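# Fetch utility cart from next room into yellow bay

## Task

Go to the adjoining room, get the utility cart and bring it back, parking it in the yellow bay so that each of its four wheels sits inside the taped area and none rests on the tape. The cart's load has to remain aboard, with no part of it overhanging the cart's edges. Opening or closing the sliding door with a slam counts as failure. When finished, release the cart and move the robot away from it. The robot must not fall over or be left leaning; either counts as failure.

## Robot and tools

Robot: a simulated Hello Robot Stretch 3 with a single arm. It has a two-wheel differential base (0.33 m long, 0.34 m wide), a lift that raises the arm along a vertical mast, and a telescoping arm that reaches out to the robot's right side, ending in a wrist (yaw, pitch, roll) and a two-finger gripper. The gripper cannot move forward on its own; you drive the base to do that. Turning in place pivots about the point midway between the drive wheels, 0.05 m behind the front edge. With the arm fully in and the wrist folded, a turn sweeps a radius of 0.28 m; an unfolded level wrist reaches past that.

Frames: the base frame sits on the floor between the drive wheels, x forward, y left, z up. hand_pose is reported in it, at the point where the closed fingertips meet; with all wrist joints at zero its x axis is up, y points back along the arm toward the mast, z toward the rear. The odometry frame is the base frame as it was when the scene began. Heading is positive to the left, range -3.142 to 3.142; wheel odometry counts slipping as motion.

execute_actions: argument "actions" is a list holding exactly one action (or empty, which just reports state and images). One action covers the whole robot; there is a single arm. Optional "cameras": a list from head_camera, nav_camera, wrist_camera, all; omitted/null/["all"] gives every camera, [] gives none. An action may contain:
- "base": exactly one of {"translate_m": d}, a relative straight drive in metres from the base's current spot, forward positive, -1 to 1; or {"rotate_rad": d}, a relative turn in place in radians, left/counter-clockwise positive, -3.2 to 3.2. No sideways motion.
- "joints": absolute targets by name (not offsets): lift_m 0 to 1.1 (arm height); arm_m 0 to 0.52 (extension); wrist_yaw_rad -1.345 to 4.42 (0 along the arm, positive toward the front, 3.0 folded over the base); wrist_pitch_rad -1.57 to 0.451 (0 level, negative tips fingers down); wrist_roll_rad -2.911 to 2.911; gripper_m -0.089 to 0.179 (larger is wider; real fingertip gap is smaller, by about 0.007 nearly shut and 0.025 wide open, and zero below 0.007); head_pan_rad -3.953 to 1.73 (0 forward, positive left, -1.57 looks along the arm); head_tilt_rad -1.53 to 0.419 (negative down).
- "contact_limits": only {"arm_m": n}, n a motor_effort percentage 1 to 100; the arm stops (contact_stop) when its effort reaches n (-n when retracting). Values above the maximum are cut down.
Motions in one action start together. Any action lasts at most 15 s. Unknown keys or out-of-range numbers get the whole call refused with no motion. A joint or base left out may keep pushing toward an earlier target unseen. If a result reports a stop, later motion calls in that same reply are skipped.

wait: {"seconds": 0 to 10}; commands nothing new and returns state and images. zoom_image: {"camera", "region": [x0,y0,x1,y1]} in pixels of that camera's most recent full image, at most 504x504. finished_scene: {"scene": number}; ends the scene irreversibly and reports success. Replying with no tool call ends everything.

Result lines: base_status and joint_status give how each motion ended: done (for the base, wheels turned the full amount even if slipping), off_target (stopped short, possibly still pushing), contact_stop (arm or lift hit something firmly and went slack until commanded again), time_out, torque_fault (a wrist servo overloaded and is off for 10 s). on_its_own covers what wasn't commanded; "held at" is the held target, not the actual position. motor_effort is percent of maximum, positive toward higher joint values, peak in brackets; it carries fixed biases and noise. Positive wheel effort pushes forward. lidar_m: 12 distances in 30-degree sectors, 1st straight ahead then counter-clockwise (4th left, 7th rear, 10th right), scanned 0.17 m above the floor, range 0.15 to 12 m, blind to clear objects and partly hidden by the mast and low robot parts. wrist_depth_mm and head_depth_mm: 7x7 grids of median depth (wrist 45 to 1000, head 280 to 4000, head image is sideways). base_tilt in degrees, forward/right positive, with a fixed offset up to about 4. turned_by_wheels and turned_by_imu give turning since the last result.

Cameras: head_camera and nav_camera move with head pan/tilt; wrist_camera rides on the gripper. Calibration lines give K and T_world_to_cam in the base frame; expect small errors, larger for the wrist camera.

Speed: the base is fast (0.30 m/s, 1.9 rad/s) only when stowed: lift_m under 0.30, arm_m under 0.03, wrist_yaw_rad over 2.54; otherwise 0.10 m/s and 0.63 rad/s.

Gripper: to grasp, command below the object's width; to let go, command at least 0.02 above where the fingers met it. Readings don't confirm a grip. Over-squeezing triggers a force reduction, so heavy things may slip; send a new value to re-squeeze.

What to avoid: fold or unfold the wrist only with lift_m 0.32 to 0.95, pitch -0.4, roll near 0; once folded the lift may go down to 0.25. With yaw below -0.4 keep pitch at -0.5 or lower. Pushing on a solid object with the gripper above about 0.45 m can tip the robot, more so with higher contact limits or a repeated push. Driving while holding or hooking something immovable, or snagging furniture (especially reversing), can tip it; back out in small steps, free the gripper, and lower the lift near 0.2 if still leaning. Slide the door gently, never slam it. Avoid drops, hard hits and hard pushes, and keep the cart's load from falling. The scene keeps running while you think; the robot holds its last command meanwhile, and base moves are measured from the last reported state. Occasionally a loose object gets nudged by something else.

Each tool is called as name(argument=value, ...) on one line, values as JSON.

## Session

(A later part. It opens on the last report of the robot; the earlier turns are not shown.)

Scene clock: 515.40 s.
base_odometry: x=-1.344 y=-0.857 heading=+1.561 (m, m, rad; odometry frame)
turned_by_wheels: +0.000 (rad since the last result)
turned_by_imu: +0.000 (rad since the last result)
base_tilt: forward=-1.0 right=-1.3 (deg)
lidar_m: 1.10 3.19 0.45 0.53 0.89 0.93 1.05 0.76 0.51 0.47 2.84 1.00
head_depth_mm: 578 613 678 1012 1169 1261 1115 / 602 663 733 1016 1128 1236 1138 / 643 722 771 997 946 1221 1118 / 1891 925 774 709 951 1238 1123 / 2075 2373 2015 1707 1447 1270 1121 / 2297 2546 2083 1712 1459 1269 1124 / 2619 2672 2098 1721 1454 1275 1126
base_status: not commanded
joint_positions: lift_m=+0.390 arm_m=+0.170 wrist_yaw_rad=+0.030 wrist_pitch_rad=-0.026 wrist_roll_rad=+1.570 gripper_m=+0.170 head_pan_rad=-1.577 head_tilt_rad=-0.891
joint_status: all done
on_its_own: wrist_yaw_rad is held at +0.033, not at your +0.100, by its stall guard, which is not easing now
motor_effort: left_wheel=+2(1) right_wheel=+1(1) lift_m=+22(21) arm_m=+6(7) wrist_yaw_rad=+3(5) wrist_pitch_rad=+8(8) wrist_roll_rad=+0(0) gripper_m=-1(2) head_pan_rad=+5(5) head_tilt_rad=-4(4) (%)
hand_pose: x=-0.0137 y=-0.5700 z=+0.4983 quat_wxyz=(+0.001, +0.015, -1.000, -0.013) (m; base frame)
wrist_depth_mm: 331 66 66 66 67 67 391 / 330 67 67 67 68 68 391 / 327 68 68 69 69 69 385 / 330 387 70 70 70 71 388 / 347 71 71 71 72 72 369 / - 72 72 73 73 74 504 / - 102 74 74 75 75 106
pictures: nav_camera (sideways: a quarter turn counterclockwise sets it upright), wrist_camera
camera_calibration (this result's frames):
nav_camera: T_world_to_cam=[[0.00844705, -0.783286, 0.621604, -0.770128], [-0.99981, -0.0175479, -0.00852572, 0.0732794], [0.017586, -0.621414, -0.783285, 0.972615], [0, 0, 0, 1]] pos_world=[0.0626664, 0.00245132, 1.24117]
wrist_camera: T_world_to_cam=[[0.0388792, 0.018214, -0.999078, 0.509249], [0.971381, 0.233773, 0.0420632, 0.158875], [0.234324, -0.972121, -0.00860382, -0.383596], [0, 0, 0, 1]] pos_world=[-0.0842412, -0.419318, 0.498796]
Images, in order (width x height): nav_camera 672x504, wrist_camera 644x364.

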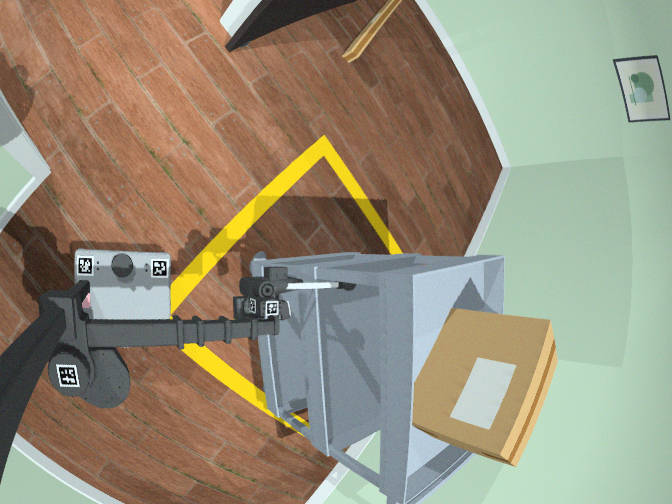

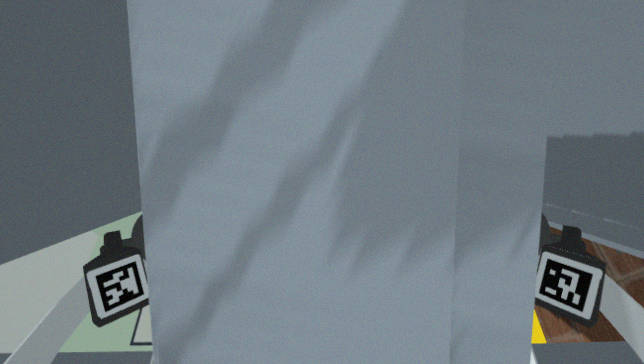

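execute_actions(actions=[{"joints":{"gripper_m":0.03}}], cameras=[])

execute_actions(actions=[{"joints":{"arm_m":0.0},"base":{"translate_m":0.1}}], cameras=["nav_camera"])

Scene clock: 521.90 s.
base_odometry: x=-1.344 y=-0.857 heading=+1.561 (m, m, rad; odometry frame)
turned_by_wheels: +0.000 (rad since the last result)
turned_by_imu: +0.001 (rad since the last result)
base_tilt: forward=-1.0 right=-1.3 (deg)
lidar_m: 1.11 3.19 0.45 0.53 0.89 0.92 1.05 0.76 0.51 0.48 2.84 0.99
head_depth_mm: 578 614 678 1012 1163 1254 1116 / 601 663 733 1017 1128 1236 1134 / 644 724 769 995 949 1221 1117 / 1877 926 772 711 951 1241 1119 / 2060 2379 2024 1704 1458 1263 1122 / 2294 2572 2074 1704 1458 1269 1125 / 2577 2650 2077 1713 1463 1272 1124
base_status: not commanded
joint_positions: lift_m=+0.390 arm_m=+0.170 wrist_yaw_rad=+0.030 wrist_pitch_rad=-0.026 wrist_roll_rad=+1.570 gripper_m=+0.032 head_pan_rad=-1.577 head_tilt_rad=-0.891
joint_status: all done
on_its_own: wrist_yaw_rad is held at +0.033, not at your +0.100, by its stall guard, which is not easing now
motor_effort: left_wheel=+1(3) right_wheel=+0(1) lift_m=+22(21) arm_m=+5(6) wrist_yaw_rad=+2(3) wrist_pitch_rad=+8(8) wrist_roll_rad=+0(0) gripper_m=-48(99) head_pan_rad=+5(4) head_tilt_rad=-3(4) (%)
hand_pose: x=-0.0137 y=-0.5701 z=+0.4983 quat_wxyz=(+0.001, +0.015, -1.000, -0.013) (m; base frame)
wrist_depth_mm: 326 66 66 66 67 67 387 / 331 67 67 67 68 68 390 / 332 69 68 69 69 69 389 / 333 382 70 70 70 71 387 / 347 71 71 71 72 72 361 / - 72 72 73 73 74 503 / - - 74 74 75 75 106
pictures: none
No camera images: the call's "cameras" was empty. Leave "cameras" out to get every camera's image.

Scene clock: 524.40 s.
base_odometry: x=-1.343 y=-0.757 heading=+1.561 (m, m, rad; odometry frame)
turned_by_wheels: +0.000 (rad since the last result)
turned_by_imu: -0.001 (rad since the last result)
base_tilt: forward=-0.9 right=-1.3 (deg)
lidar_m: 1.02 3.13 0.39 0.45 0.76 1.00 1.13 0.51 0.38 0.37 2.77 0.90
head_depth_mm: 551 515 586 624 889 1131 1113 / 556 566 651 637 893 1131 1154 / 1795 875 730 637 892 1134 - / 1964 2151 751 624 780 1134 1124 / 2170 2432 2068 1714 1456 1269 1120 / 2429 2617 2077 1708 1465 1265 1124 / 2692 2673 2089 1717 1458 1270 1126
base_status: done
joint_positions: lift_m=+0.390 arm_m=+0.001 wrist_yaw_rad=+0.023 wrist_pitch_rad=-0.014 wrist_roll_rad=+1.567 gripper_m=+0.042 head_pan_rad=-1.577 head_tilt_rad=-0.891
joint_status: all done
on_its_own: wrist_yaw_rad is held at +0.033, not at your +0.100, by its stall guard, which is not easing now; gripper_m is held at +0.041, not at your +0.030, by its stall guard, which is still easing
motor_effort: left_wheel=+1(17) right_wheel=-2(33) lift_m=+22(22) arm_m=-3(12) wrist_yaw_rad=+12(100) wrist_pitch_rad=+4(8) wrist_roll_rad=+1(7) gripper_m=-23(48) head_pan_rad=+4(5) head_tilt_rad=-3(3) (%)
hand_pose: x=-0.0154 y=-0.4014 z=+0.5013 quat_wxyz=(+0.002, +0.012, -1.000, -0.007) (m; base frame)
wrist_depth_mm: 321 456 107 106 106 505 403 / 323 466 111 110 110 524 395 / 321 465 117 114 115 538 399 / 324 528 121 120 119 720 374 / - - 123 125 124 766 552 / 151 155 131 130 130 142 150 / 142 143 139 136 136 143 144
pictures: nav_camera (sideways: a quarter turn counterclockwise sets it upright)
camera_calibration (this result's frames):
nav_camera: T_world_to_cam=[[0.00848384, -0.783319, 0.621563, -0.770075], [-0.999809, -0.0175947, -0.00852695, 0.073281], [0.0176155, -0.621371, -0.783318, 0.972657], [0, 0, 0, 1]] pos_world=[0.0626663, 0.00245718, 1.24117]
Images, in order (width x height): nav_camera 672x504.

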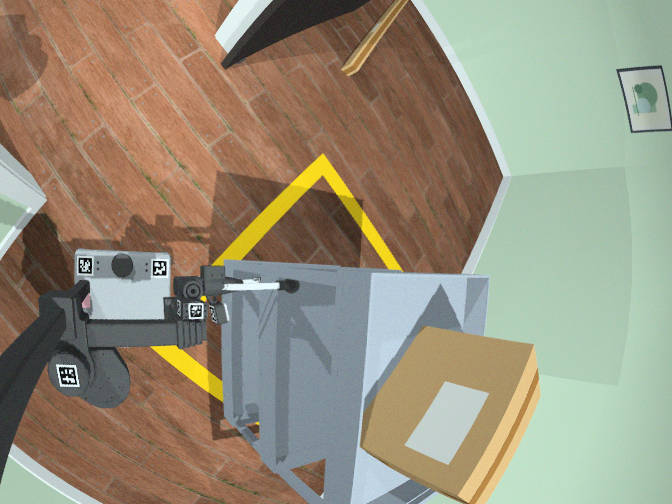

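execute_actions(actions=[{"joints":{"gripper_m":0.035,"arm_m":0.2},"base":{"translate_m":0.22}}], cameras=["nav_camera"])

Scene clock: 536.53 s.
base_odometry: x=-1.341 y=-0.537 heading=+1.561 (m, m, rad; odometry frame)
turned_by_wheels: +0.000 (rad since the last result)
turned_by_imu: +0.001 (rad since the last result)
base_tilt: forward=-0.9 right=-1.3 (deg)
lidar_m: 2.94 2.99 2.49 0.33 0.47 1.16 1.32 0.56 0.52 0.53 2.60 0.70
head_depth_mm: 612 650 700 987 945 1176 1114 / 1780 873 768 1016 970 1217 1137 / 1982 936 772 1043 972 1219 1122 / 2146 2425 719 974 1363 1241 1122 / 2346 2558 2071 1707 1455 1266 1123 / 2652 2659 2074 1709 1459 1274 1121 / 2687 2650 2084 1711 1469 1270 1127
base_status: done
joint_positions: lift_m=+0.390 arm_m=+0.200 wrist_yaw_rad=-0.018 wrist_pitch_rad=-0.013 wrist_roll_rad=+1.579 gripper_m=+0.049 head_pan_rad=-1.577 head_tilt_rad=-0.891
joint_status: gripper_m off_target (ended at +0.049, target +0.035); the others done
on_its_own: wrist_yaw_rad is held at +0.033, not at your +0.100, by its stall guard, which is still easing; gripper_m is held at +0.048, not at your +0.035, by its stall guard, which is not easing now
motor_effort: left_wheel=-6(23) right_wheel=+11(38) lift_m=+22(22) arm_m=+1(10) wrist_yaw_rad=+59(100) wrist_pitch_rad=+4(5) wrist_roll_rad=-5(5) gripper_m=-21(74) head_pan_rad=+5(5) head_tilt_rad=-4(3) (%)
hand_pose: x=-0.0261 y=-0.6010 z=+0.5016 quat_wxyz=(-0.004, -0.009, -1.000, -0.007) (m; base frame)
wrist_depth_mm: 323 404 77 77 77 78 395 / 324 429 84 84 84 88 399 / 323 - 93 93 93 701 362 / - - 105 104 104 792 566 / - - 116 117 117 741 550 / 160 160 138 135 135 - 156 / - - 163 157 159 799 519
pictures: nav_camera (sideways: a quarter turn counterclockwise sets it upright)
camera_calibration (this result's frames):
nav_camera: T_world_to_cam=[[0.00848412, -0.783319, 0.621563, -0.770075], [-0.999809, -0.0175951, -0.00852695, 0.073281], [0.0176157, -0.621371, -0.783318, 0.972657], [0, 0, 0, 1]] pos_world=[0.0626663, 0.0024572, 1.24117]
Images, in order (width x height): nav_camera 672x504.

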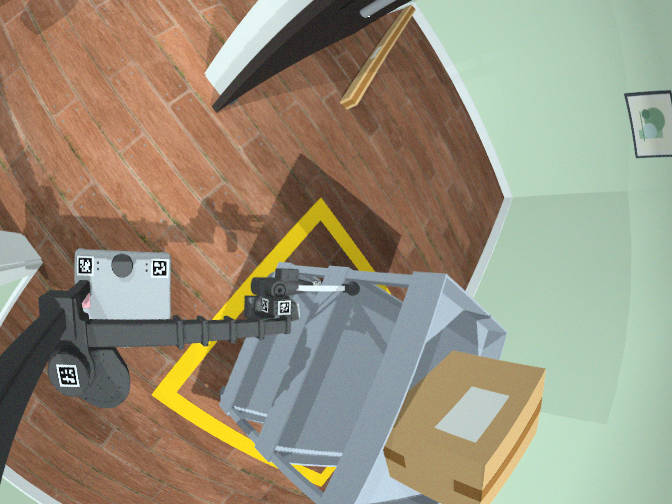

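execute_actions(actions=[{"joints":{"arm_m":0.3},"base":{"translate_m":0.07}}], cameras=["nav_camera","head_camera"])

Scene clock: 542.73 s.
base_odometry: x=-1.340 y=-0.467 heading=+1.562 (m, m, rad; odometry frame)
turned_by_wheels: +0.001 (rad since the last result)
turned_by_imu: +0.003 (rad since the last result)
base_tilt: forward=-1.0 right=-1.3 (deg)
lidar_m: 2.89 2.94 2.59 0.34 0.36 1.21 1.38 0.57 0.56 0.59 2.55 0.64
head_depth_mm: 649 684 680 1038 969 1192 1118 / 1832 904 723 1067 1222 1241 1133 / 2017 917 755 1070 1365 1266 1116 / 2223 2429 823 1091 1407 1262 1121 / 2427 2622 2070 1712 1453 1275 1121 / 2695 2653 2093 1718 1462 1267 1126 / 2604 2653 2093 1722 1464 1277 1131
base_status: done
joint_positions: lift_m=+0.390 arm_m=+0.299 wrist_yaw_rad=-0.021 wrist_pitch_rad=-0.016 wrist_roll_rad=+1.588 gripper_m=+0.049 head_pan_rad=-1.577 head_tilt_rad=-0.891
joint_status: all done
on_its_own: wrist_yaw_rad is held at -0.035, not at your +0.100, by its stall guard, which is not easing now; gripper_m is held at +0.048, not at your +0.035, by its stall guard, which is not easing now; wrist_yaw_rad is at rest, and its effort (-18) is outside its rest range (-12 to +12)
motor_effort: left_wheel=+10(9) right_wheel=-16(18) lift_m=+22(22) arm_m=+10(10) wrist_yaw_rad=-18(47) wrist_pitch_rad=+5(5) wrist_roll_rad=-9(10) gripper_m=-21(21) head_pan_rad=+4(4) head_tilt_rad=-3(3) (%)
hand_pose: x=-0.0267 y=-0.6999 z=+0.5007 quat_wxyz=(-0.008, -0.010, -1.000, -0.008) (m; base frame)
wrist_depth_mm: 327 63 62 62 63 63 370 / 325 386 70 70 71 71 361 / - - 79 80 81 84 567 / - - 93 93 94 725 563 / - - 110 111 112 743 523 / 164 166 144 140 141 168 167 / - - - - - 855 536
pictures: head_camera (sideways: a quarter turn clockwise sets it upright), nav_camera (sideways: a quarter turn counterclockwise sets it upright)
camera_calibration (this result's frames):
head_camera: T_world_to_cam=[[0.0777224, 0.771108, -0.631943, 0.836218], [0.996463, -0.0803925, 0.0244582, -0.0405647], [-0.0319435, -0.631608, -0.774629, 0.964485], [0, 0, 0, 1]] pos_world=[0.00623742, -0.0388988, 1.27655]
nav_camera: T_world_to_cam=[[0.00848393, -0.783319, 0.621563, -0.770074], [-0.999809, -0.0175948, -0.00852696, 0.073281], [0.0176156, -0.621371, -0.783318, 0.972657], [0, 0, 0, 1]] pos_world=[0.0626663, 0.00245719, 1.24117]
Images, in order (width x height): head_camera 896x504, nav_camera 672x504.

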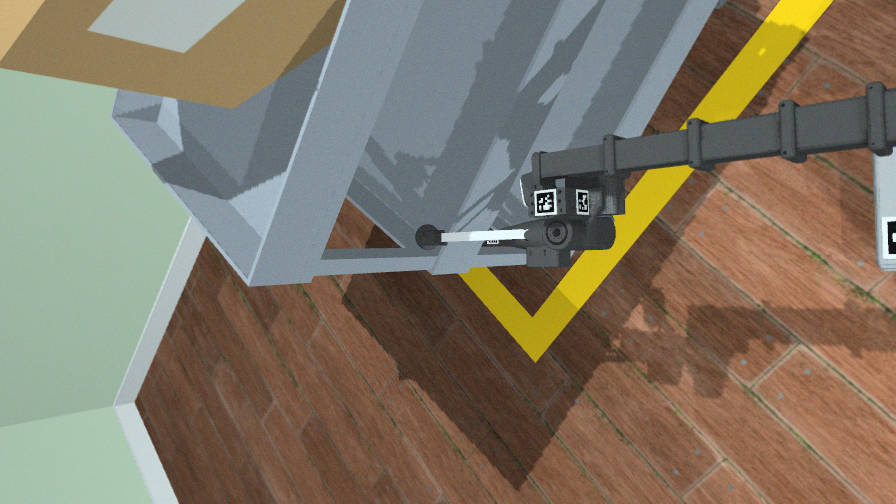

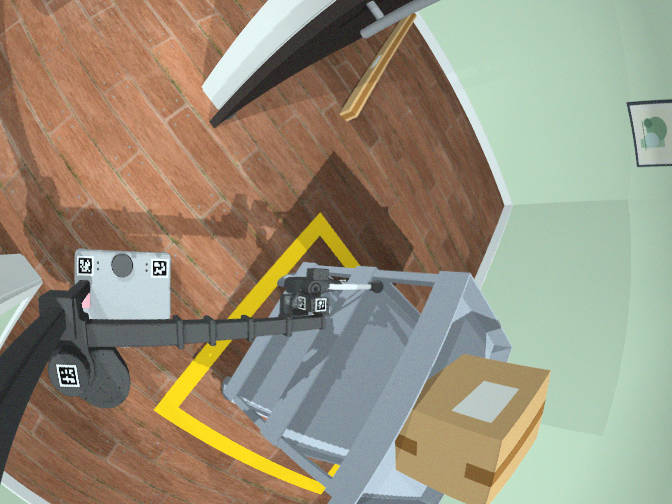

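execute_actions(actions=[{"joints":{"gripper_m":0.17}}], cameras=[])

execute_actions(actions=[{"joints":{"arm_m":0.0,"wrist_yaw_rad":0,"head_tilt_rad":-0.75,"head_pan_rad":-1.75}}], cameras=["nav_camera","head_camera"])

Scene clock: 549.13 s.
base_odometry: x=-1.340 y=-0.467 heading=+1.561 (m, m, rad; odometry frame)
turned_by_wheels: -0.001 (rad since the last result)
turned_by_imu: +0.000 (rad since the last result)
base_tilt: forward=-0.9 right=-1.3 (deg)
lidar_m: 2.88 2.94 2.60 0.34 0.36 1.21 1.37 0.57 0.55 0.59 2.55 0.64
head_depth_mm: 648 680 676 1034 970 1193 1114 / 1838 880 726 1067 1225 1241 1133 / 2030 923 759 1065 - 1265 1117 / 2210 2434 818 1098 1421 1263 1118 / 2435 2608 2074 1719 1458 1270 1125 / 2690 2639 2085 1720 1456 1277 1124 / 2633 2639 2096 1726 1463 1273 1127
base_status: not commanded
joint_positions: lift_m=+0.390 arm_m=+0.300 wrist_yaw_rad=-0.032 wrist_pitch_rad=-0.016 wrist_roll_rad=+1.580 gripper_m=+0.170 head_pan_rad=-1.577 head_tilt_rad=-0.891
joint_status: all done
on_its_own: wrist_yaw_rad is held at -0.035, not at your +0.100, by its stall guard, which is not easing now
motor_effort: left_wheel=+2(9) right_wheel=+0(16) lift_m=+22(22) arm_m=+5(10) wrist_yaw_rad=-4(17) wrist_pitch_rad=+5(5) wrist_roll_rad=-6(10) gripper_m=+0(86) head_pan_rad=+5(4) head_tilt_rad=-3(3) (%)
hand_pose: x=-0.0296 y=-0.7003 z=+0.5007 quat_wxyz=(-0.005, -0.016, -1.000, -0.008) (m; base frame)
wrist_depth_mm: 329 59 59 59 60 60 343 / 326 69 66 67 67 67 364 / - - 75 76 76 78 528 / - - 87 88 88 693 557 / - - 104 105 106 819 543 / 172 - 141 129 130 162 170 / - - - 169 - 821 589
pictures: none
No camera images: the call's "cameras" was empty. Leave "cameras" out to get every camera's image.

Scene clock: 552.57 s.
base_odometry: x=-1.340 y=-0.467 heading=+1.561 (m, m, rad; odometry frame)
turned_by_wheels: +0.000 (rad since the last result)
turned_by_imu: +0.001 (rad since the last result)
base_tilt: forward=-0.9 right=-1.3 (deg)
lidar_m: 2.89 2.93 2.59 0.34 0.36 1.21 1.37 0.57 0.55 0.59 2.55 0.64
head_depth_mm: 1545 574 623 682 995 1126 1135 / 1640 638 667 698 1000 1183 1159 / 1752 744 839 743 1030 1241 1181 / 1877 2089 961 1123 1060 1264 1186 / 1994 2293 903 891 1151 1318 1165 / 2149 2486 2589 1966 1611 1356 1167 / 2299 2729 2587 1979 1607 1360 1167
base_status: not commanded
joint_positions: lift_m=+0.390 arm_m=+0.000 wrist_yaw_rad=-0.002 wrist_pitch_rad=-0.016 wrist_roll_rad=+1.580 gripper_m=+0.170 head_pan_rad=-1.743 head_tilt_rad=-0.754
joint_status: all done
motor_effort: left_wheel=+2(2) right_wheel=-1(0) lift_m=+22(22) arm_m=+0(1) wrist_yaw_rad=+2(6) wrist_pitch_rad=+5(5) wrist_roll_rad=-6(5) gripper_m=+0(1) head_pan_rad=-4(25) head_tilt_rad=+2(12) (%)
hand_pose: x=-0.0219 y=-0.4011 z=+0.5007 quat_wxyz=(-0.004, -0.001, -1.000, -0.008) (m; base frame)
wrist_depth_mm: 325 464 - 291 - 577 397 / 342 461 - 324 - 572 342 / 368 468 - 375 - 546 395 / - 460 457 453 - 454 514 / - - - - - 899 536 / - - - - - 885 521 / - - - - - 863 585
pictures: head_camera (sideways: a quarter turn clockwise sets it upright), nav_camera (sideways: a quarter turn counterclockwise sets it upright)
camera_calibration (this result's frames):
head_camera: T_world_to_cam=[[0.188313, 0.655831, -0.731043, 0.964682], [0.970106, -0.240234, 0.0343757, -0.0533206], [-0.153077, -0.715663, -0.681465, 0.844064], [0, 0, 0, 1]] pos_world=[-0.000728523, -0.0414133, 1.28226]
nav_camera: T_world_to_cam=[[-0.105539, -0.683424, 0.722352, -0.900715], [-0.989095, 0.147185, -0.00525795, 0.068961], [-0.102726, -0.71503, -0.691505, 0.853992], [0, 0, 0, 1]] pos_world=[0.0608757, -0.0150907, 1.24154]
Images, in order (width x height): head_camera 896x504, nav_camera 672x504.

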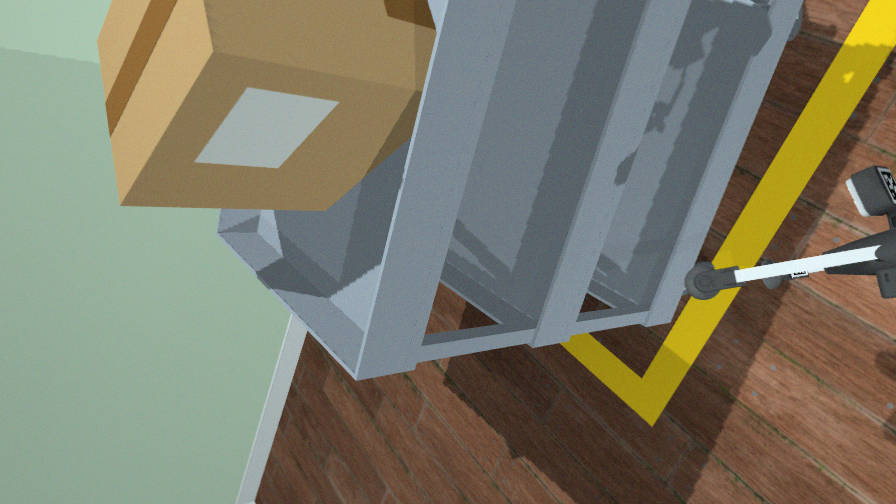

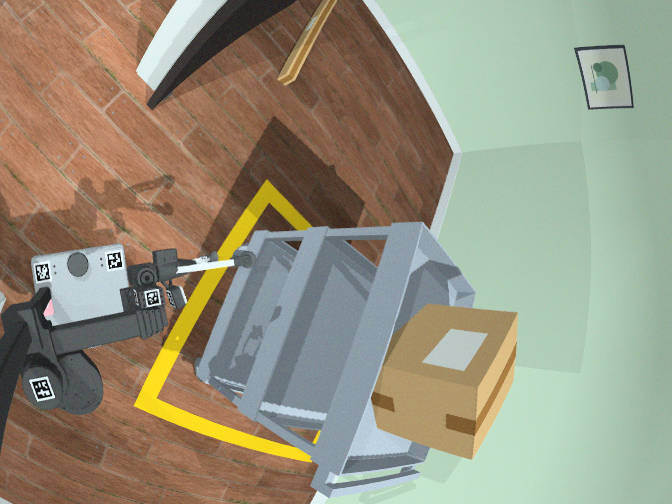

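execute_actions(actions=[{"joints":{"wrist_yaw_rad":1.0,"wrist_pitch_rad":-0.4,"wrist_roll_rad":0,"gripper_m":0.03}}], cameras=[])

execute_actions(actions=[{"joints":{"wrist_yaw_rad":3.0},"base":{"translate_m":0.1}}], cameras=[])

execute_actions(actions=[{"base":{"rotate_rad":-2.3},"joints":{"head_pan_rad":0,"head_tilt_rad":-1.1}}], cameras=["nav_camera","head_camera"])

Scene clock: 568.40 s.
base_odometry: x=-1.340 y=-0.467 heading=+1.561 (m, m, rad; odometry frame)
turned_by_wheels: +0.000 (rad since the last result)
turned_by_imu: +0.001 (rad since the last result)
base_tilt: forward=-0.9 right=-1.3 (deg)
lidar_m: 2.89 2.95 2.59 0.34 0.36 1.21 1.37 0.57 0.56 0.59 2.55 0.64
head_depth_mm: 1540 573 623 680 997 1132 1127 / 1644 639 667 698 998 1181 1156 / 1745 745 838 745 1029 1234 1155 / 1876 2081 956 1127 1063 1269 1163 / 1995 2310 903 890 1152 1320 1168 / 2135 2472 2582 1976 1594 1347 1169 / 2287 2717 2593 1980 1616 1352 1168
base_status: not commanded
joint_positions: lift_m=+0.390 arm_m=+0.000 wrist_yaw_rad=+0.997 wrist_pitch_rad=-0.412 wrist_roll_rad=+0.007 gripper_m=+0.030 head_pan_rad=-1.743 head_tilt_rad=-0.754
joint_status: all done
motor_effort: left_wheel=+3(2) right_wheel=+0(1) lift_m=+22(22) arm_m=+0(1) wrist_yaw_rad=+4(3) wrist_pitch_rad=+4(6) wrist_roll_rad=-4(6) gripper_m=+0(84) head_pan_rad=-4(4) head_tilt_rad=+2(2) (%)
hand_pose: x=+0.1677 y=-0.2676 z=+0.4045 quat_wxyz=(+0.675, +0.459, -0.541, +0.202) (m; base frame)
wrist_depth_mm: - 517 472 - - - - / - - 528 - - - - / - - 575 - - - - / 907 890 655 856 868 858 841 / 718 716 691 709 716 696 687 / 607 607 592 590 579 600 583 / 540 522 521 532 522 517 512
pictures: none
No camera images: the call's "cameras" was empty. Leave "cameras" out to get every camera's image.

Scene clock: 570.47 s.
base_odometry: x=-1.339 y=-0.367 heading=+1.561 (m, m, rad; odometry frame)
turned_by_wheels: +0.000 (rad since the last result)
turned_by_imu: +0.001 (rad since the last result)
base_tilt: forward=-1.0 right=-1.3 (deg)
lidar_m: 2.81 2.87 2.75 0.41 0.39 1.28 1.46 0.62 0.61 0.65 2.48 0.55
head_depth_mm: 1597 672 712 723 993 1180 1153 / 1704 778 845 756 1028 1241 1160 / 1838 2008 958 1121 1086 1273 1160 / 1939 2222 918 940 1120 1290 1166 / 2081 2384 2571 1966 1607 1352 1171 / 2210 2565 2580 1979 1595 1347 1166 / 2394 2806 2609 1989 1605 1351 1172
base_status: done
joint_positions: lift_m=+0.390 arm_m=+0.000 wrist_yaw_rad=+2.997 wrist_pitch_rad=-0.412 wrist_roll_rad=+0.007 gripper_m=+0.030 head_pan_rad=-1.743 head_tilt_rad=-0.754
joint_status: all done
motor_effort: left_wheel=+1(5) right_wheel=+0(3) lift_m=+22(22) arm_m=+0(0) wrist_yaw_rad=+4(3) wrist_pitch_rad=+4(4) wrist_roll_rad=-4(4) gripper_m=-1(0) head_pan_rad=-4(4) head_tilt_rad=+2(2) (%)
hand_pose: x=+0.0112 y=+0.0775 z=+0.4044 quat_wxyz=(+0.195, +0.703, +0.094, +0.678) (m; base frame)
wrist_depth_mm: 423 - - - - - - / 531 407 - - - - - / 716 477 - - - - - / 852 571 803 843 871 851 820 / 733 671 - 751 700 704 684 / 614 614 - 579 582 585 591 / 523 516 - 543 532 507 508
pictures: none
No camera images: the call's "cameras" was empty. Leave "cameras" out to get every camera's image.

Scene clock: 575.10 s.
base_odometry: x=-1.339 y=-0.367 heading=-0.739 (m, m, rad; odometry frame)
turned_by_wheels: -2.300 (rad since the last result)
turned_by_imu: -2.292 (rad since the last result)
base_tilt: forward=-0.9 right=-1.3 (deg)
lidar_m: 0.61 0.62 2.55 0.55 0.64 2.96 2.87 1.79 0.37 0.57 1.34 0.66
head_depth_mm: 1785 1867 1658 1464 1319 1196 1097 / 750 752 1628 1465 1318 1196 1142 / 810 707 1040 1373 1323 1199 - / 725 708 1043 1344 1325 1200 1132 / 630 687 1044 1321 1329 1200 1135 / 618 685 1046 1298 1329 1201 1099 / 682 689 1041 1280 1332 1206 1102
base_status: done
joint_positions: lift_m=+0.390 arm_m=+0.000 wrist_yaw_rad=+2.997 wrist_pitch_rad=-0.412 wrist_roll_rad=+0.007 gripper_m=+0.030 head_pan_rad=-0.007 head_tilt_rad=-1.087
joint_status: all done
motor_effort: left_wheel=+3(6) right_wheel=-3(5) lift_m=+22(23) arm_m=-1(1) wrist_yaw_rad=+4(4) wrist_pitch_rad=+4(4) wrist_roll_rad=-4(3) gripper_m=+0(0) head_pan_rad=+4(52) head_tilt_rad=-6(23) (%)
hand_pose: x=+0.0112 y=+0.0775 z=+0.4044 quat_wxyz=(+0.195, +0.703, +0.094, +0.678) (m; base frame)
wrist_depth_mm: - - 575 - - - - / - - 626 - - - - / - - 677 - - - - / 926 879 727 879 841 837 598 / 736 716 - 719 707 696 648 / 628 614 - 588 581 589 575 / 527 524 - 537 511 512 514
pictures: head_camera (sideways: a quarter turn clockwise sets it upright), nav_camera (sideways: a quarter turn counterclockwise sets it upright)
camera_calibration (this result's frames):
head_camera: T_world_to_cam=[[-0.879266, 0.0794479, -0.469658, 0.630638], [0.0849648, 0.996339, 0.00947562, -0.0154945], [0.468691, -0.0315728, -0.882798, 1.10204], [0, 0, 0, 1]] pos_world=[0.0392979, 0.000129513, 1.26921]
nav_camera: T_world_to_cam=[[0.889339, 0.00675912, 0.457198, -0.561325], [0.0142446, -0.999815, -0.0129275, 0.0728215], [0.457026, 0.0180095, -0.889271, 1.1077], [0, 0, 0, 1]] pos_world=[-0.0080773, 0.0566529, 1.24263]
Images, in order (width x height): head_camera 896x504, nav_camera 672x504.

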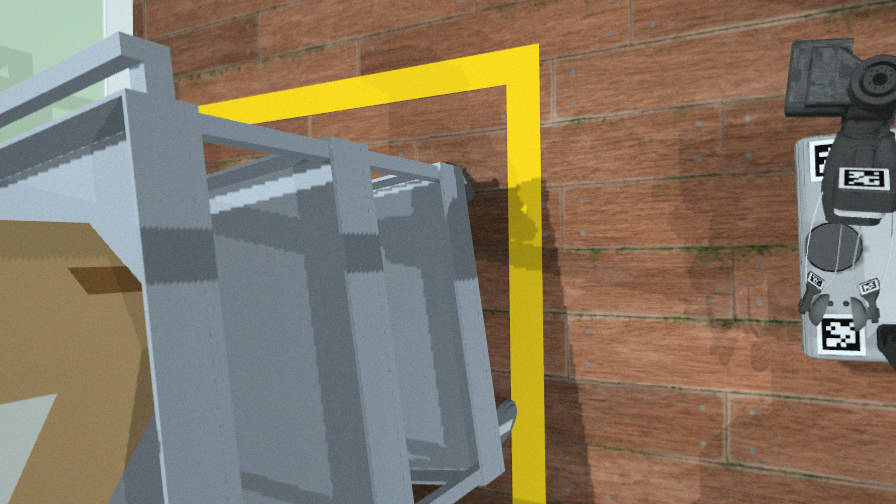

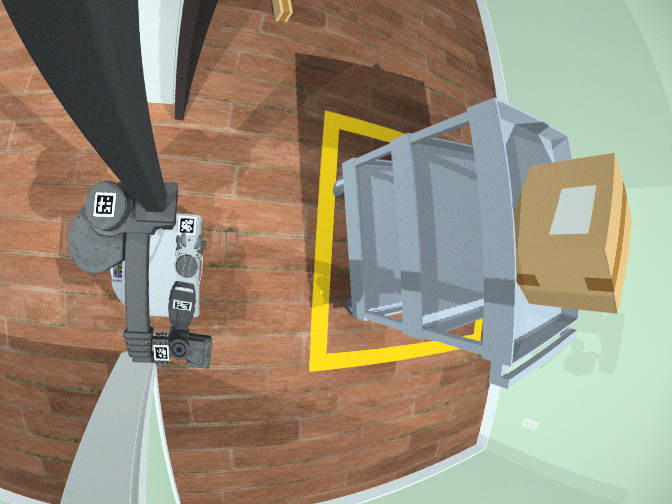

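execute_actions(actions=[{"base":{"translate_m":0.5}}], cameras=[])

execute_actions(actions=[{"base":{"translate_m":0.1}}], cameras=[])

execute_actions(actions=[{"base":{"translate_m":-0.5},"joints":{"head_tilt_rad":-0.95}}], cameras=["nav_camera","head_camera"])

Scene clock: 589.37 s.
base_odometry: x=-0.970 y=-0.703 heading=-0.739 (m, m, rad; odometry frame)
turned_by_wheels: +0.000 (rad since the last result)
turned_by_imu: +0.002 (rad since the last result)
base_tilt: forward=-0.9 right=-1.4 (deg)
lidar_m: - - 0.15 0.32 0.80 0.79 3.36 0.72 0.92 1.29 0.19 0.15
head_depth_mm: 1360 1553 556 513 478 1184 1094 / 1352 644 595 547 493 976 1135 / 1346 313 434 539 493 760 - / 1286 297 324 434 492 752 1132 / 344 297 - 332 450 723 1132 / 344 297 - 295 349 467 1102 / 345 297 - - 476 466 1089
base_status: done
joint_positions: lift_m=+0.390 arm_m=+0.000 wrist_yaw_rad=+2.997 wrist_pitch_rad=-0.412 wrist_roll_rad=+0.007 gripper_m=+0.030 head_pan_rad=-0.007 head_tilt_rad=-1.087
joint_status: not commanded
motor_effort: left_wheel=+3(6) right_wheel=-2(3) lift_m=+22(22) arm_m=+0(0) wrist_yaw_rad=+4(3) wrist_pitch_rad=+4(4) wrist_roll_rad=-4(4) gripper_m=+0(1) head_pan_rad=+5(5) head_tilt_rad=-5(5) (%)
hand_pose: x=+0.0111 y=+0.0775 z=+0.4044 quat_wxyz=(+0.195, +0.703, +0.094, +0.678) (m; base frame)
wrist_depth_mm: 750 - - - 239 158 117 / 737 934 - - - 162 120 / 709 977 - - - 627 123 / 715 887 880 851 582 610 551 / 708 714 - 709 519 497 495 / 609 608 - 577 434 425 421 / 530 524 - 525 374 364 361
pictures: none
No camera images: the call's "cameras" was empty. Leave "cameras" out to get every camera's image.

Scene clock: 591.43 s.
base_odometry: x=-0.896 y=-0.771 heading=-0.738 (m, m, rad; odometry frame)
turned_by_wheels: +0.000 (rad since the last result)
turned_by_imu: +0.001 (rad since the last result)
base_tilt: forward=-1.0 right=-1.3 (deg)
lidar_m: - - 0.15 0.18 0.94 0.86 3.46 0.81 1.06 1.30 0.15 -
head_depth_mm: 1256 1487 554 499 470 457 1095 / 1250 642 586 538 491 458 1140 / 1256 1394 341 530 492 452 - / 1251 296 - 347 478 447 968 / 1250 296 - - 359 441 823 / 1188 296 - - 301 383 1074 / 343 296 - - - 439 1058
base_status: done
joint_positions: lift_m=+0.390 arm_m=+0.000 wrist_yaw_rad=+2.998 wrist_pitch_rad=-0.413 wrist_roll_rad=+0.007 gripper_m=+0.030 head_pan_rad=-0.006 head_tilt_rad=-1.090
joint_status: not commanded
motor_effort: left_wheel=+10(43) right_wheel=-1(9) lift_m=+22(22) arm_m=+0(0) wrist_yaw_rad=+3(3) wrist_pitch_rad=+4(4) wrist_roll_rad=-3(4) gripper_m=+0(0) head_pan_rad=+4(5) head_tilt_rad=-4(6) (%)
hand_pose: x=+0.0110 y=+0.0775 z=+0.4043 quat_wxyz=(+0.195, +0.703, +0.094, +0.678) (m; base frame)
wrist_depth_mm: 907 - - 306 146 96 71 / 837 - - - 154 99 73 / 833 - - - - 102 75 / 839 900 849 582 593 106 77 / 713 724 - 504 509 504 79 / 614 597 - 577 419 419 390 / 527 541 - 543 366 365 358
pictures: none
No camera images: the call's "cameras" was empty. Leave "cameras" out to get every camera's image.

Scene clock: 597.57 s.
base_odometry: x=-1.266 y=-0.434 heading=-0.738 (m, m, rad; odometry frame)
turned_by_wheels: +0.000 (rad since the last result)
turned_by_imu: +0.002 (rad since the last result)
base_tilt: forward=-0.9 right=-1.3 (deg)
lidar_m: 0.56 0.57 2.55 0.64 0.57 3.05 2.96 0.48 0.42 1.00 1.34 0.61
head_depth_mm: 1636 1906 1859 1606 1400 1232 1104 / 1605 780 750 1574 1403 1234 1105 / 1571 842 774 1016 1330 1234 1109 / 630 738 706 1040 1314 1239 1111 / 553 634 690 1018 1292 1234 1113 / 518 610 684 1021 1284 1243 1110 / 550 687 688 1023 1239 1249 1113
base_status: done
joint_positions: lift_m=+0.390 arm_m=+0.000 wrist_yaw_rad=+2.998 wrist_pitch_rad=-0.413 wrist_roll_rad=+0.007 gripper_m=+0.030 head_pan_rad=-0.006 head_tilt_rad=-0.952
joint_status: all done
motor_effort: left_wheel=+2(7) right_wheel=+0(4) lift_m=+22(22) arm_m=+0(0) wrist_yaw_rad=+3(3) wrist_pitch_rad=+4(4) wrist_roll_rad=-4(4) gripper_m=+0(1) head_pan_rad=+4(4) head_tilt_rad=+0(15) (%)
hand_pose: x=+0.0110 y=+0.0775 z=+0.4043 quat_wxyz=(+0.195, +0.703, +0.094, +0.678) (m; base frame)
wrist_depth_mm: - - - - - - - / - - - - - - - / - - - - - - 955 / 923 881 873 877 875 842 570 / 731 716 - 713 707 705 629 / 613 605 - 576 589 585 586 / 547 534 - 536 509 510 508
pictures: head_camera (sideways: a quarter turn clockwise sets it upright), nav_camera (sideways: a quarter turn counterclockwise sets it upright)
camera_calibration (this result's frames):
head_camera: T_world_to_cam=[[-0.808061, 0.0783891, -0.58386, 0.778975], [0.0822969, 0.99641, 0.0198793, -0.0290253], [0.583322, -0.0319862, -0.811611, 1.00882], [0, 0, 0, 1]] pos_world=[0.043384, 0.000126068, 1.27415]
nav_camera: T_world_to_cam=[[0.819667, 0.0078146, 0.572788, -0.711476], [0.0164759, -0.999815, -0.00993663, 0.0689161], [0.572604, 0.0175819, -0.819644, 1.0165], [0, 0, 0, 1]] pos_world=[-0.0000145211, 0.0565913, 1.24138]
Images, in order (width x height): head_camera 896x504, nav_camera 672x504.

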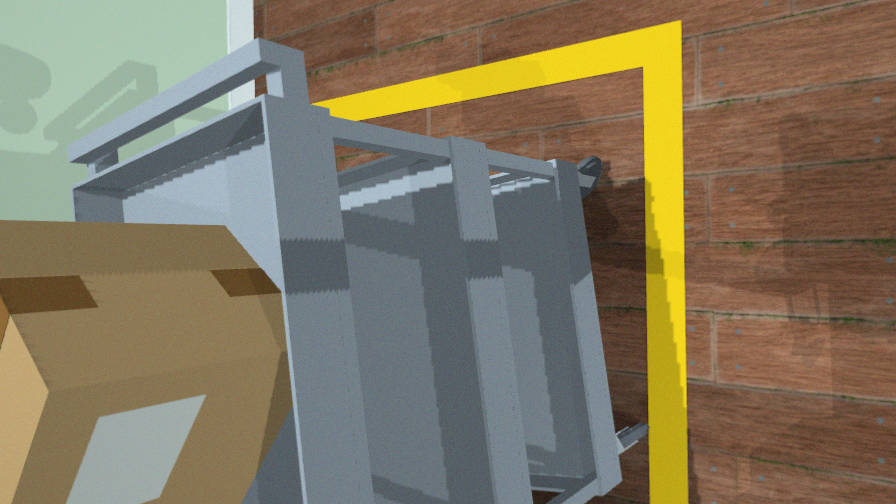

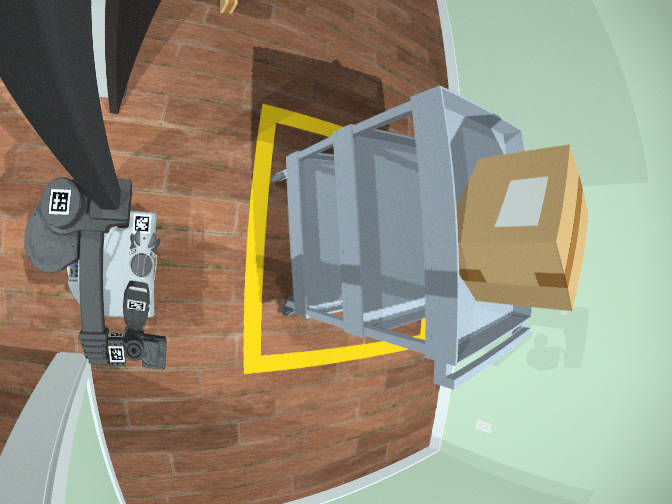

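execute_actions(actions=[{"base":{"translate_m":0.4},"joints":{"lift_m":0.2}}], cameras=[])

execute_actions(actions=[{"base":{"translate_m":0.13}}], cameras=["nav_camera"])

execute_actions(actions=[{"base":{"translate_m":-0.1}}], cameras=[])

execute_actions(actions=[{"base":{"translate_m":-0.45}}], cameras=["nav_camera","head_camera"])

Scene clock: 608.50 s.
base_odometry: x=-0.970 y=-0.703 heading=-0.738 (m, m, rad; odometry frame)
turned_by_wheels: +0.000 (rad since the last result)
turned_by_imu: +0.002 (rad since the last result)
base_tilt: forward=-0.9 right=-1.3 (deg)
lidar_m: 0.16 0.17 0.21 2.28 0.80 0.79 3.37 0.72 0.92 1.29 1.35 0.18
head_depth_mm: 1265 1483 1704 543 495 1176 1100 / 1261 1449 661 579 524 585 1087 / 1263 1400 664 590 524 488 1065 / 1258 367 346 435 515 480 1061 / 1261 367 309 348 439 480 996 / 1260 369 306 300 354 451 922 / 1204 369 303 - 376 466 732
base_status: done
joint_positions: lift_m=+0.201 arm_m=+0.000 wrist_yaw_rad=+2.998 wrist_pitch_rad=-0.413 wrist_roll_rad=+0.007 gripper_m=+0.030 head_pan_rad=-0.006 head_tilt_rad=-0.951
joint_status: all done
motor_effort: left_wheel=+1(9) right_wheel=+0(5) lift_m=+19(24) arm_m=+0(0) wrist_yaw_rad=+1(2) wrist_pitch_rad=+4(4) wrist_roll_rad=-4(4) gripper_m=-1(0) head_pan_rad=+4(4) head_tilt_rad=+1(0) (%)
hand_pose: x=+0.0109 y=+0.0774 z=+0.2143 quat_wxyz=(+0.195, +0.703, +0.095, +0.678) (m; base frame)
wrist_depth_mm: 755 - - - - - 517 / 742 882 - - 440 505 521 / 700 734 712 698 361 276 380 / 579 578 557 544 499 236 279 / 480 501 - - 457 243 176 / - - - - - 362 181 / - - - - 328 330 187
pictures: none
No camera images: the call's "cameras" was empty. Leave "cameras" out to get every camera's image.

Scene clock: 610.70 s.
base_odometry: x=-0.874 y=-0.791 heading=-0.738 (m, m, rad; odometry frame)
turned_by_wheels: +0.000 (rad since the last result)
turned_by_imu: +0.001 (rad since the last result)
base_tilt: forward=-0.9 right=-1.3 (deg)
lidar_m: - - 0.15 0.18 0.98 0.88 3.49 0.83 1.10 1.30 0.15 -
head_depth_mm: 1134 1335 1581 552 487 440 421 / 1131 1334 656 581 516 464 422 / 1139 1328 664 568 517 464 416 / 1133 1330 303 301 369 457 417 / 1131 1328 303 - 302 378 417 / 1133 1295 304 - - 304 388 / 1131 1231 304 - - - 399
base_status: done
joint_positions: lift_m=+0.201 arm_m=+0.000 wrist_yaw_rad=+2.998 wrist_pitch_rad=-0.414 wrist_roll_rad=+0.007 gripper_m=+0.030 head_pan_rad=-0.006 head_tilt_rad=-0.946
joint_status: not commanded
motor_effort: left_wheel=+2(63) right_wheel=+0(10) lift_m=+20(20) arm_m=+0(0) wrist_yaw_rad=+1(2) wrist_pitch_rad=+4(5) wrist_roll_rad=-4(4) gripper_m=+0(0) head_pan_rad=+4(4) head_tilt_rad=-2(1) (%)
hand_pose: x=+0.0108 y=+0.0774 z=+0.2141 quat_wxyz=(+0.195, +0.703, +0.095, +0.678) (m; base frame)
wrist_depth_mm: 957 - - - - - - / 899 - - 481 500 516 469 / 756 756 710 417 389 386 377 / 573 583 561 515 279 297 298 / 491 508 - - 163 245 244 / - - - - - 198 206 / - - - - 177 119 178
pictures: nav_camera (sideways: a quarter turn counterclockwise sets it upright)
camera_calibration (this result's frames):
nav_camera: T_world_to_cam=[[0.816726, 0.00821926, 0.576967, -0.716903], [0.0169987, -0.999807, -0.0098196, 0.0687607], [0.576775, 0.0178276, -0.816708, 1.01266], [0, 0, 0, 1]] pos_world=[0.00026794, 0.0565865, 1.24135]
Images, in order (width x height): nav_camera 672x504.

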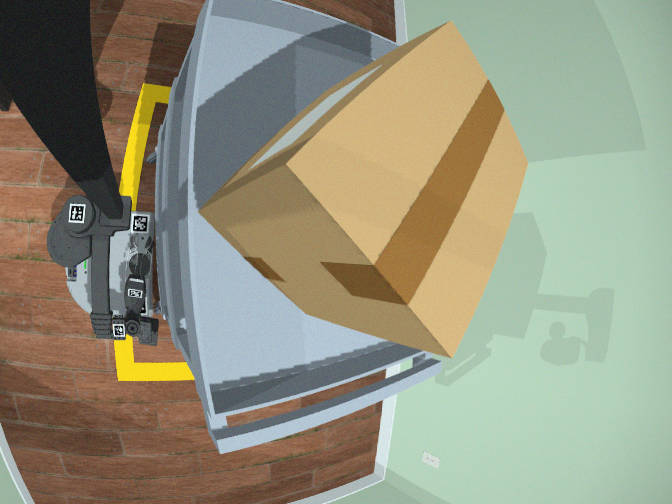

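Scene clock: 612.33 s.
base_odometry: x=-0.948 y=-0.724 heading=-0.738 (m, m, rad; odometry frame)
turned_by_wheels: +0.000 (rad since the last result)
turned_by_imu: +0.000 (rad since the last result)
base_tilt: forward=-0.9 right=-1.3 (deg)
lidar_m: 0.16 0.17 0.21 2.38 0.84 0.81 3.38 0.74 0.96 1.29 1.35 0.17
head_depth_mm: 1235 1451 1704 551 496 1176 1110 / 1235 1440 643 580 524 488 1086 / 1228 1406 682 594 526 489 1058 / 1228 1342 353 443 517 482 990 / 1228 371 313 358 451 474 978 / 1222 372 303 304 363 441 917 / 1199 373 304 - 321 467 732
base_status: done
joint_positions: lift_m=+0.201 arm_m=+0.000 wrist_yaw_rad=+2.998 wrist_pitch_rad=-0.414 wrist_roll_rad=+0.007 gripper_m=+0.030 head_pan_rad=-0.006 head_tilt_rad=-0.946
joint_status: not commanded
motor_effort: left_wheel=+2(5) right_wheel=+0(7) lift_m=+20(20) arm_m=+0(0) wrist_yaw_rad=+2(1) wrist_pitch_rad=+5(5) wrist_roll_rad=-4(4) gripper_m=+0(0) head_pan_rad=+4(4) head_tilt_rad=-2(1) (%)
hand_pose: x=+0.0108 y=+0.0774 z=+0.2141 quat_wxyz=(+0.195, +0.703, +0.095, +0.678) (m; base frame)
wrist_depth_mm: 788 - - - - - 519 / 772 959 - - 450 504 538 / 724 734 716 704 366 273 377 / 572 566 558 556 499 238 282 / 492 499 - - 452 243 176 / - - - - - 363 180 / - - - - 328 328 184
pictures: none
No camera images: the call's "cameras" was empty. Leave "cameras" out to get every camera's image.

Scene clock: 615.50 s.
base_odometry: x=-1.280 y=-0.421 heading=-0.738 (m, m, rad; odometry frame)
turned_by_wheels: +0.000 (rad since the last result)
turned_by_imu: +0.001 (rad since the last result)
base_tilt: forward=-0.9 right=-1.3 (deg)
lidar_m: 0.61 0.62 2.56 0.57 0.57 3.04 2.95 0.49 0.40 0.92 1.34 1.87
head_depth_mm: 1658 1953 1925 1611 1401 1242 1108 / 1606 798 1818 1628 1395 1236 1107 / 1004 848 826 1066 1351 1242 1108 / 686 804 747 1065 1332 1246 1107 / 601 687 729 1042 1317 1241 1109 / 548 649 742 1048 1316 1245 1114 / 592 738 726 1051 1284 1242 1113
base_status: done
joint_positions: lift_m=+0.201 arm_m=+0.000 wrist_yaw_rad=+2.998 wrist_pitch_rad=-0.414 wrist_roll_rad=+0.007 gripper_m=+0.030 head_pan_rad=-0.006 head_tilt_rad=-0.946
joint_status: not commanded
motor_effort: left_wheel=+1(6) right_wheel=-1(5) lift_m=+20(20) arm_m=+0(0) wrist_yaw_rad=+2(2) wrist_pitch_rad=+4(4) wrist_roll_rad=-4(4) gripper_m=+0(0) head_pan_rad=+4(4) head_tilt_rad=-1(2) (%)
hand_pose: x=+0.0108 y=+0.0774 z=+0.2141 quat_wxyz=(+0.195, +0.703, +0.095, +0.678) (m; base frame)
wrist_depth_mm: - - - - - - - / - - 924 - - 963 886 / 744 725 713 720 717 691 649 / 573 566 562 562 547 543 535 / 480 502 - - 459 441 435 / - - - - - 374 371 / - - - - 329 328 325
pictures: head_camera (sideways: a quarter turn clockwise sets it upright), nav_camera (sideways: a quarter turn counterclockwise sets it upright)
camera_calibration (this result's frames):
head_camera: T_world_to_cam=[[-0.805105, 0.0779899, -0.587983, 0.784329], [0.0817241, 0.996449, 0.0202669, -0.0295265], [0.587476, -0.0317354, -0.808619, 1.0049], [0, 0, 0, 1]] pos_world=[0.0435251, 0.000142827, 1.27435]
nav_camera: T_world_to_cam=[[0.816726, 0.00821887, 0.576967, -0.716903], [0.0169982, -0.999807, -0.0098196, 0.0687607], [0.576775, 0.0178273, -0.816708, 1.01266], [0, 0, 0, 1]] pos_world=[0.000267967, 0.0565865, 1.24135]
Images, in order (width x height): head_camera 896x504, nav_camera 672x504.

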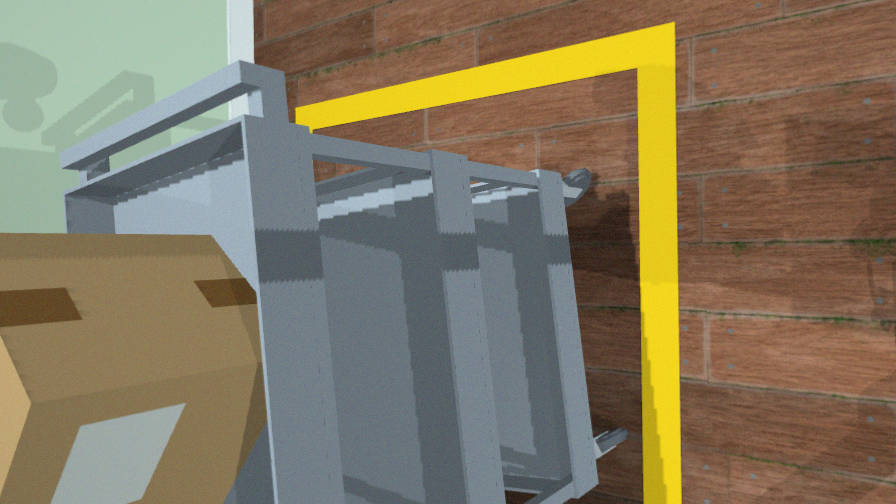

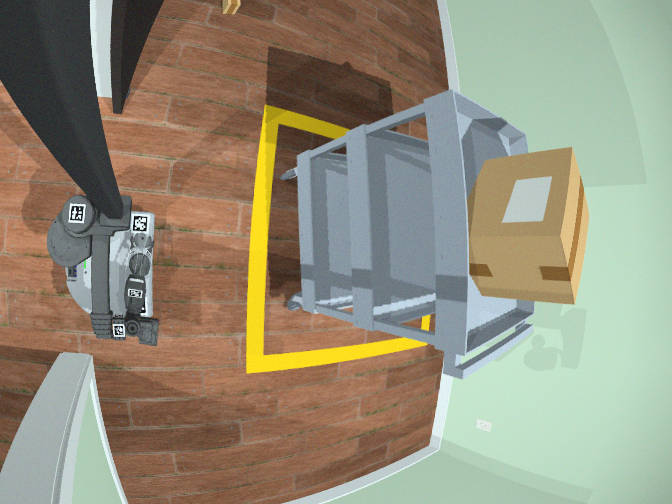

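finished_scene(scene=2)

The scene is finished: the task was done.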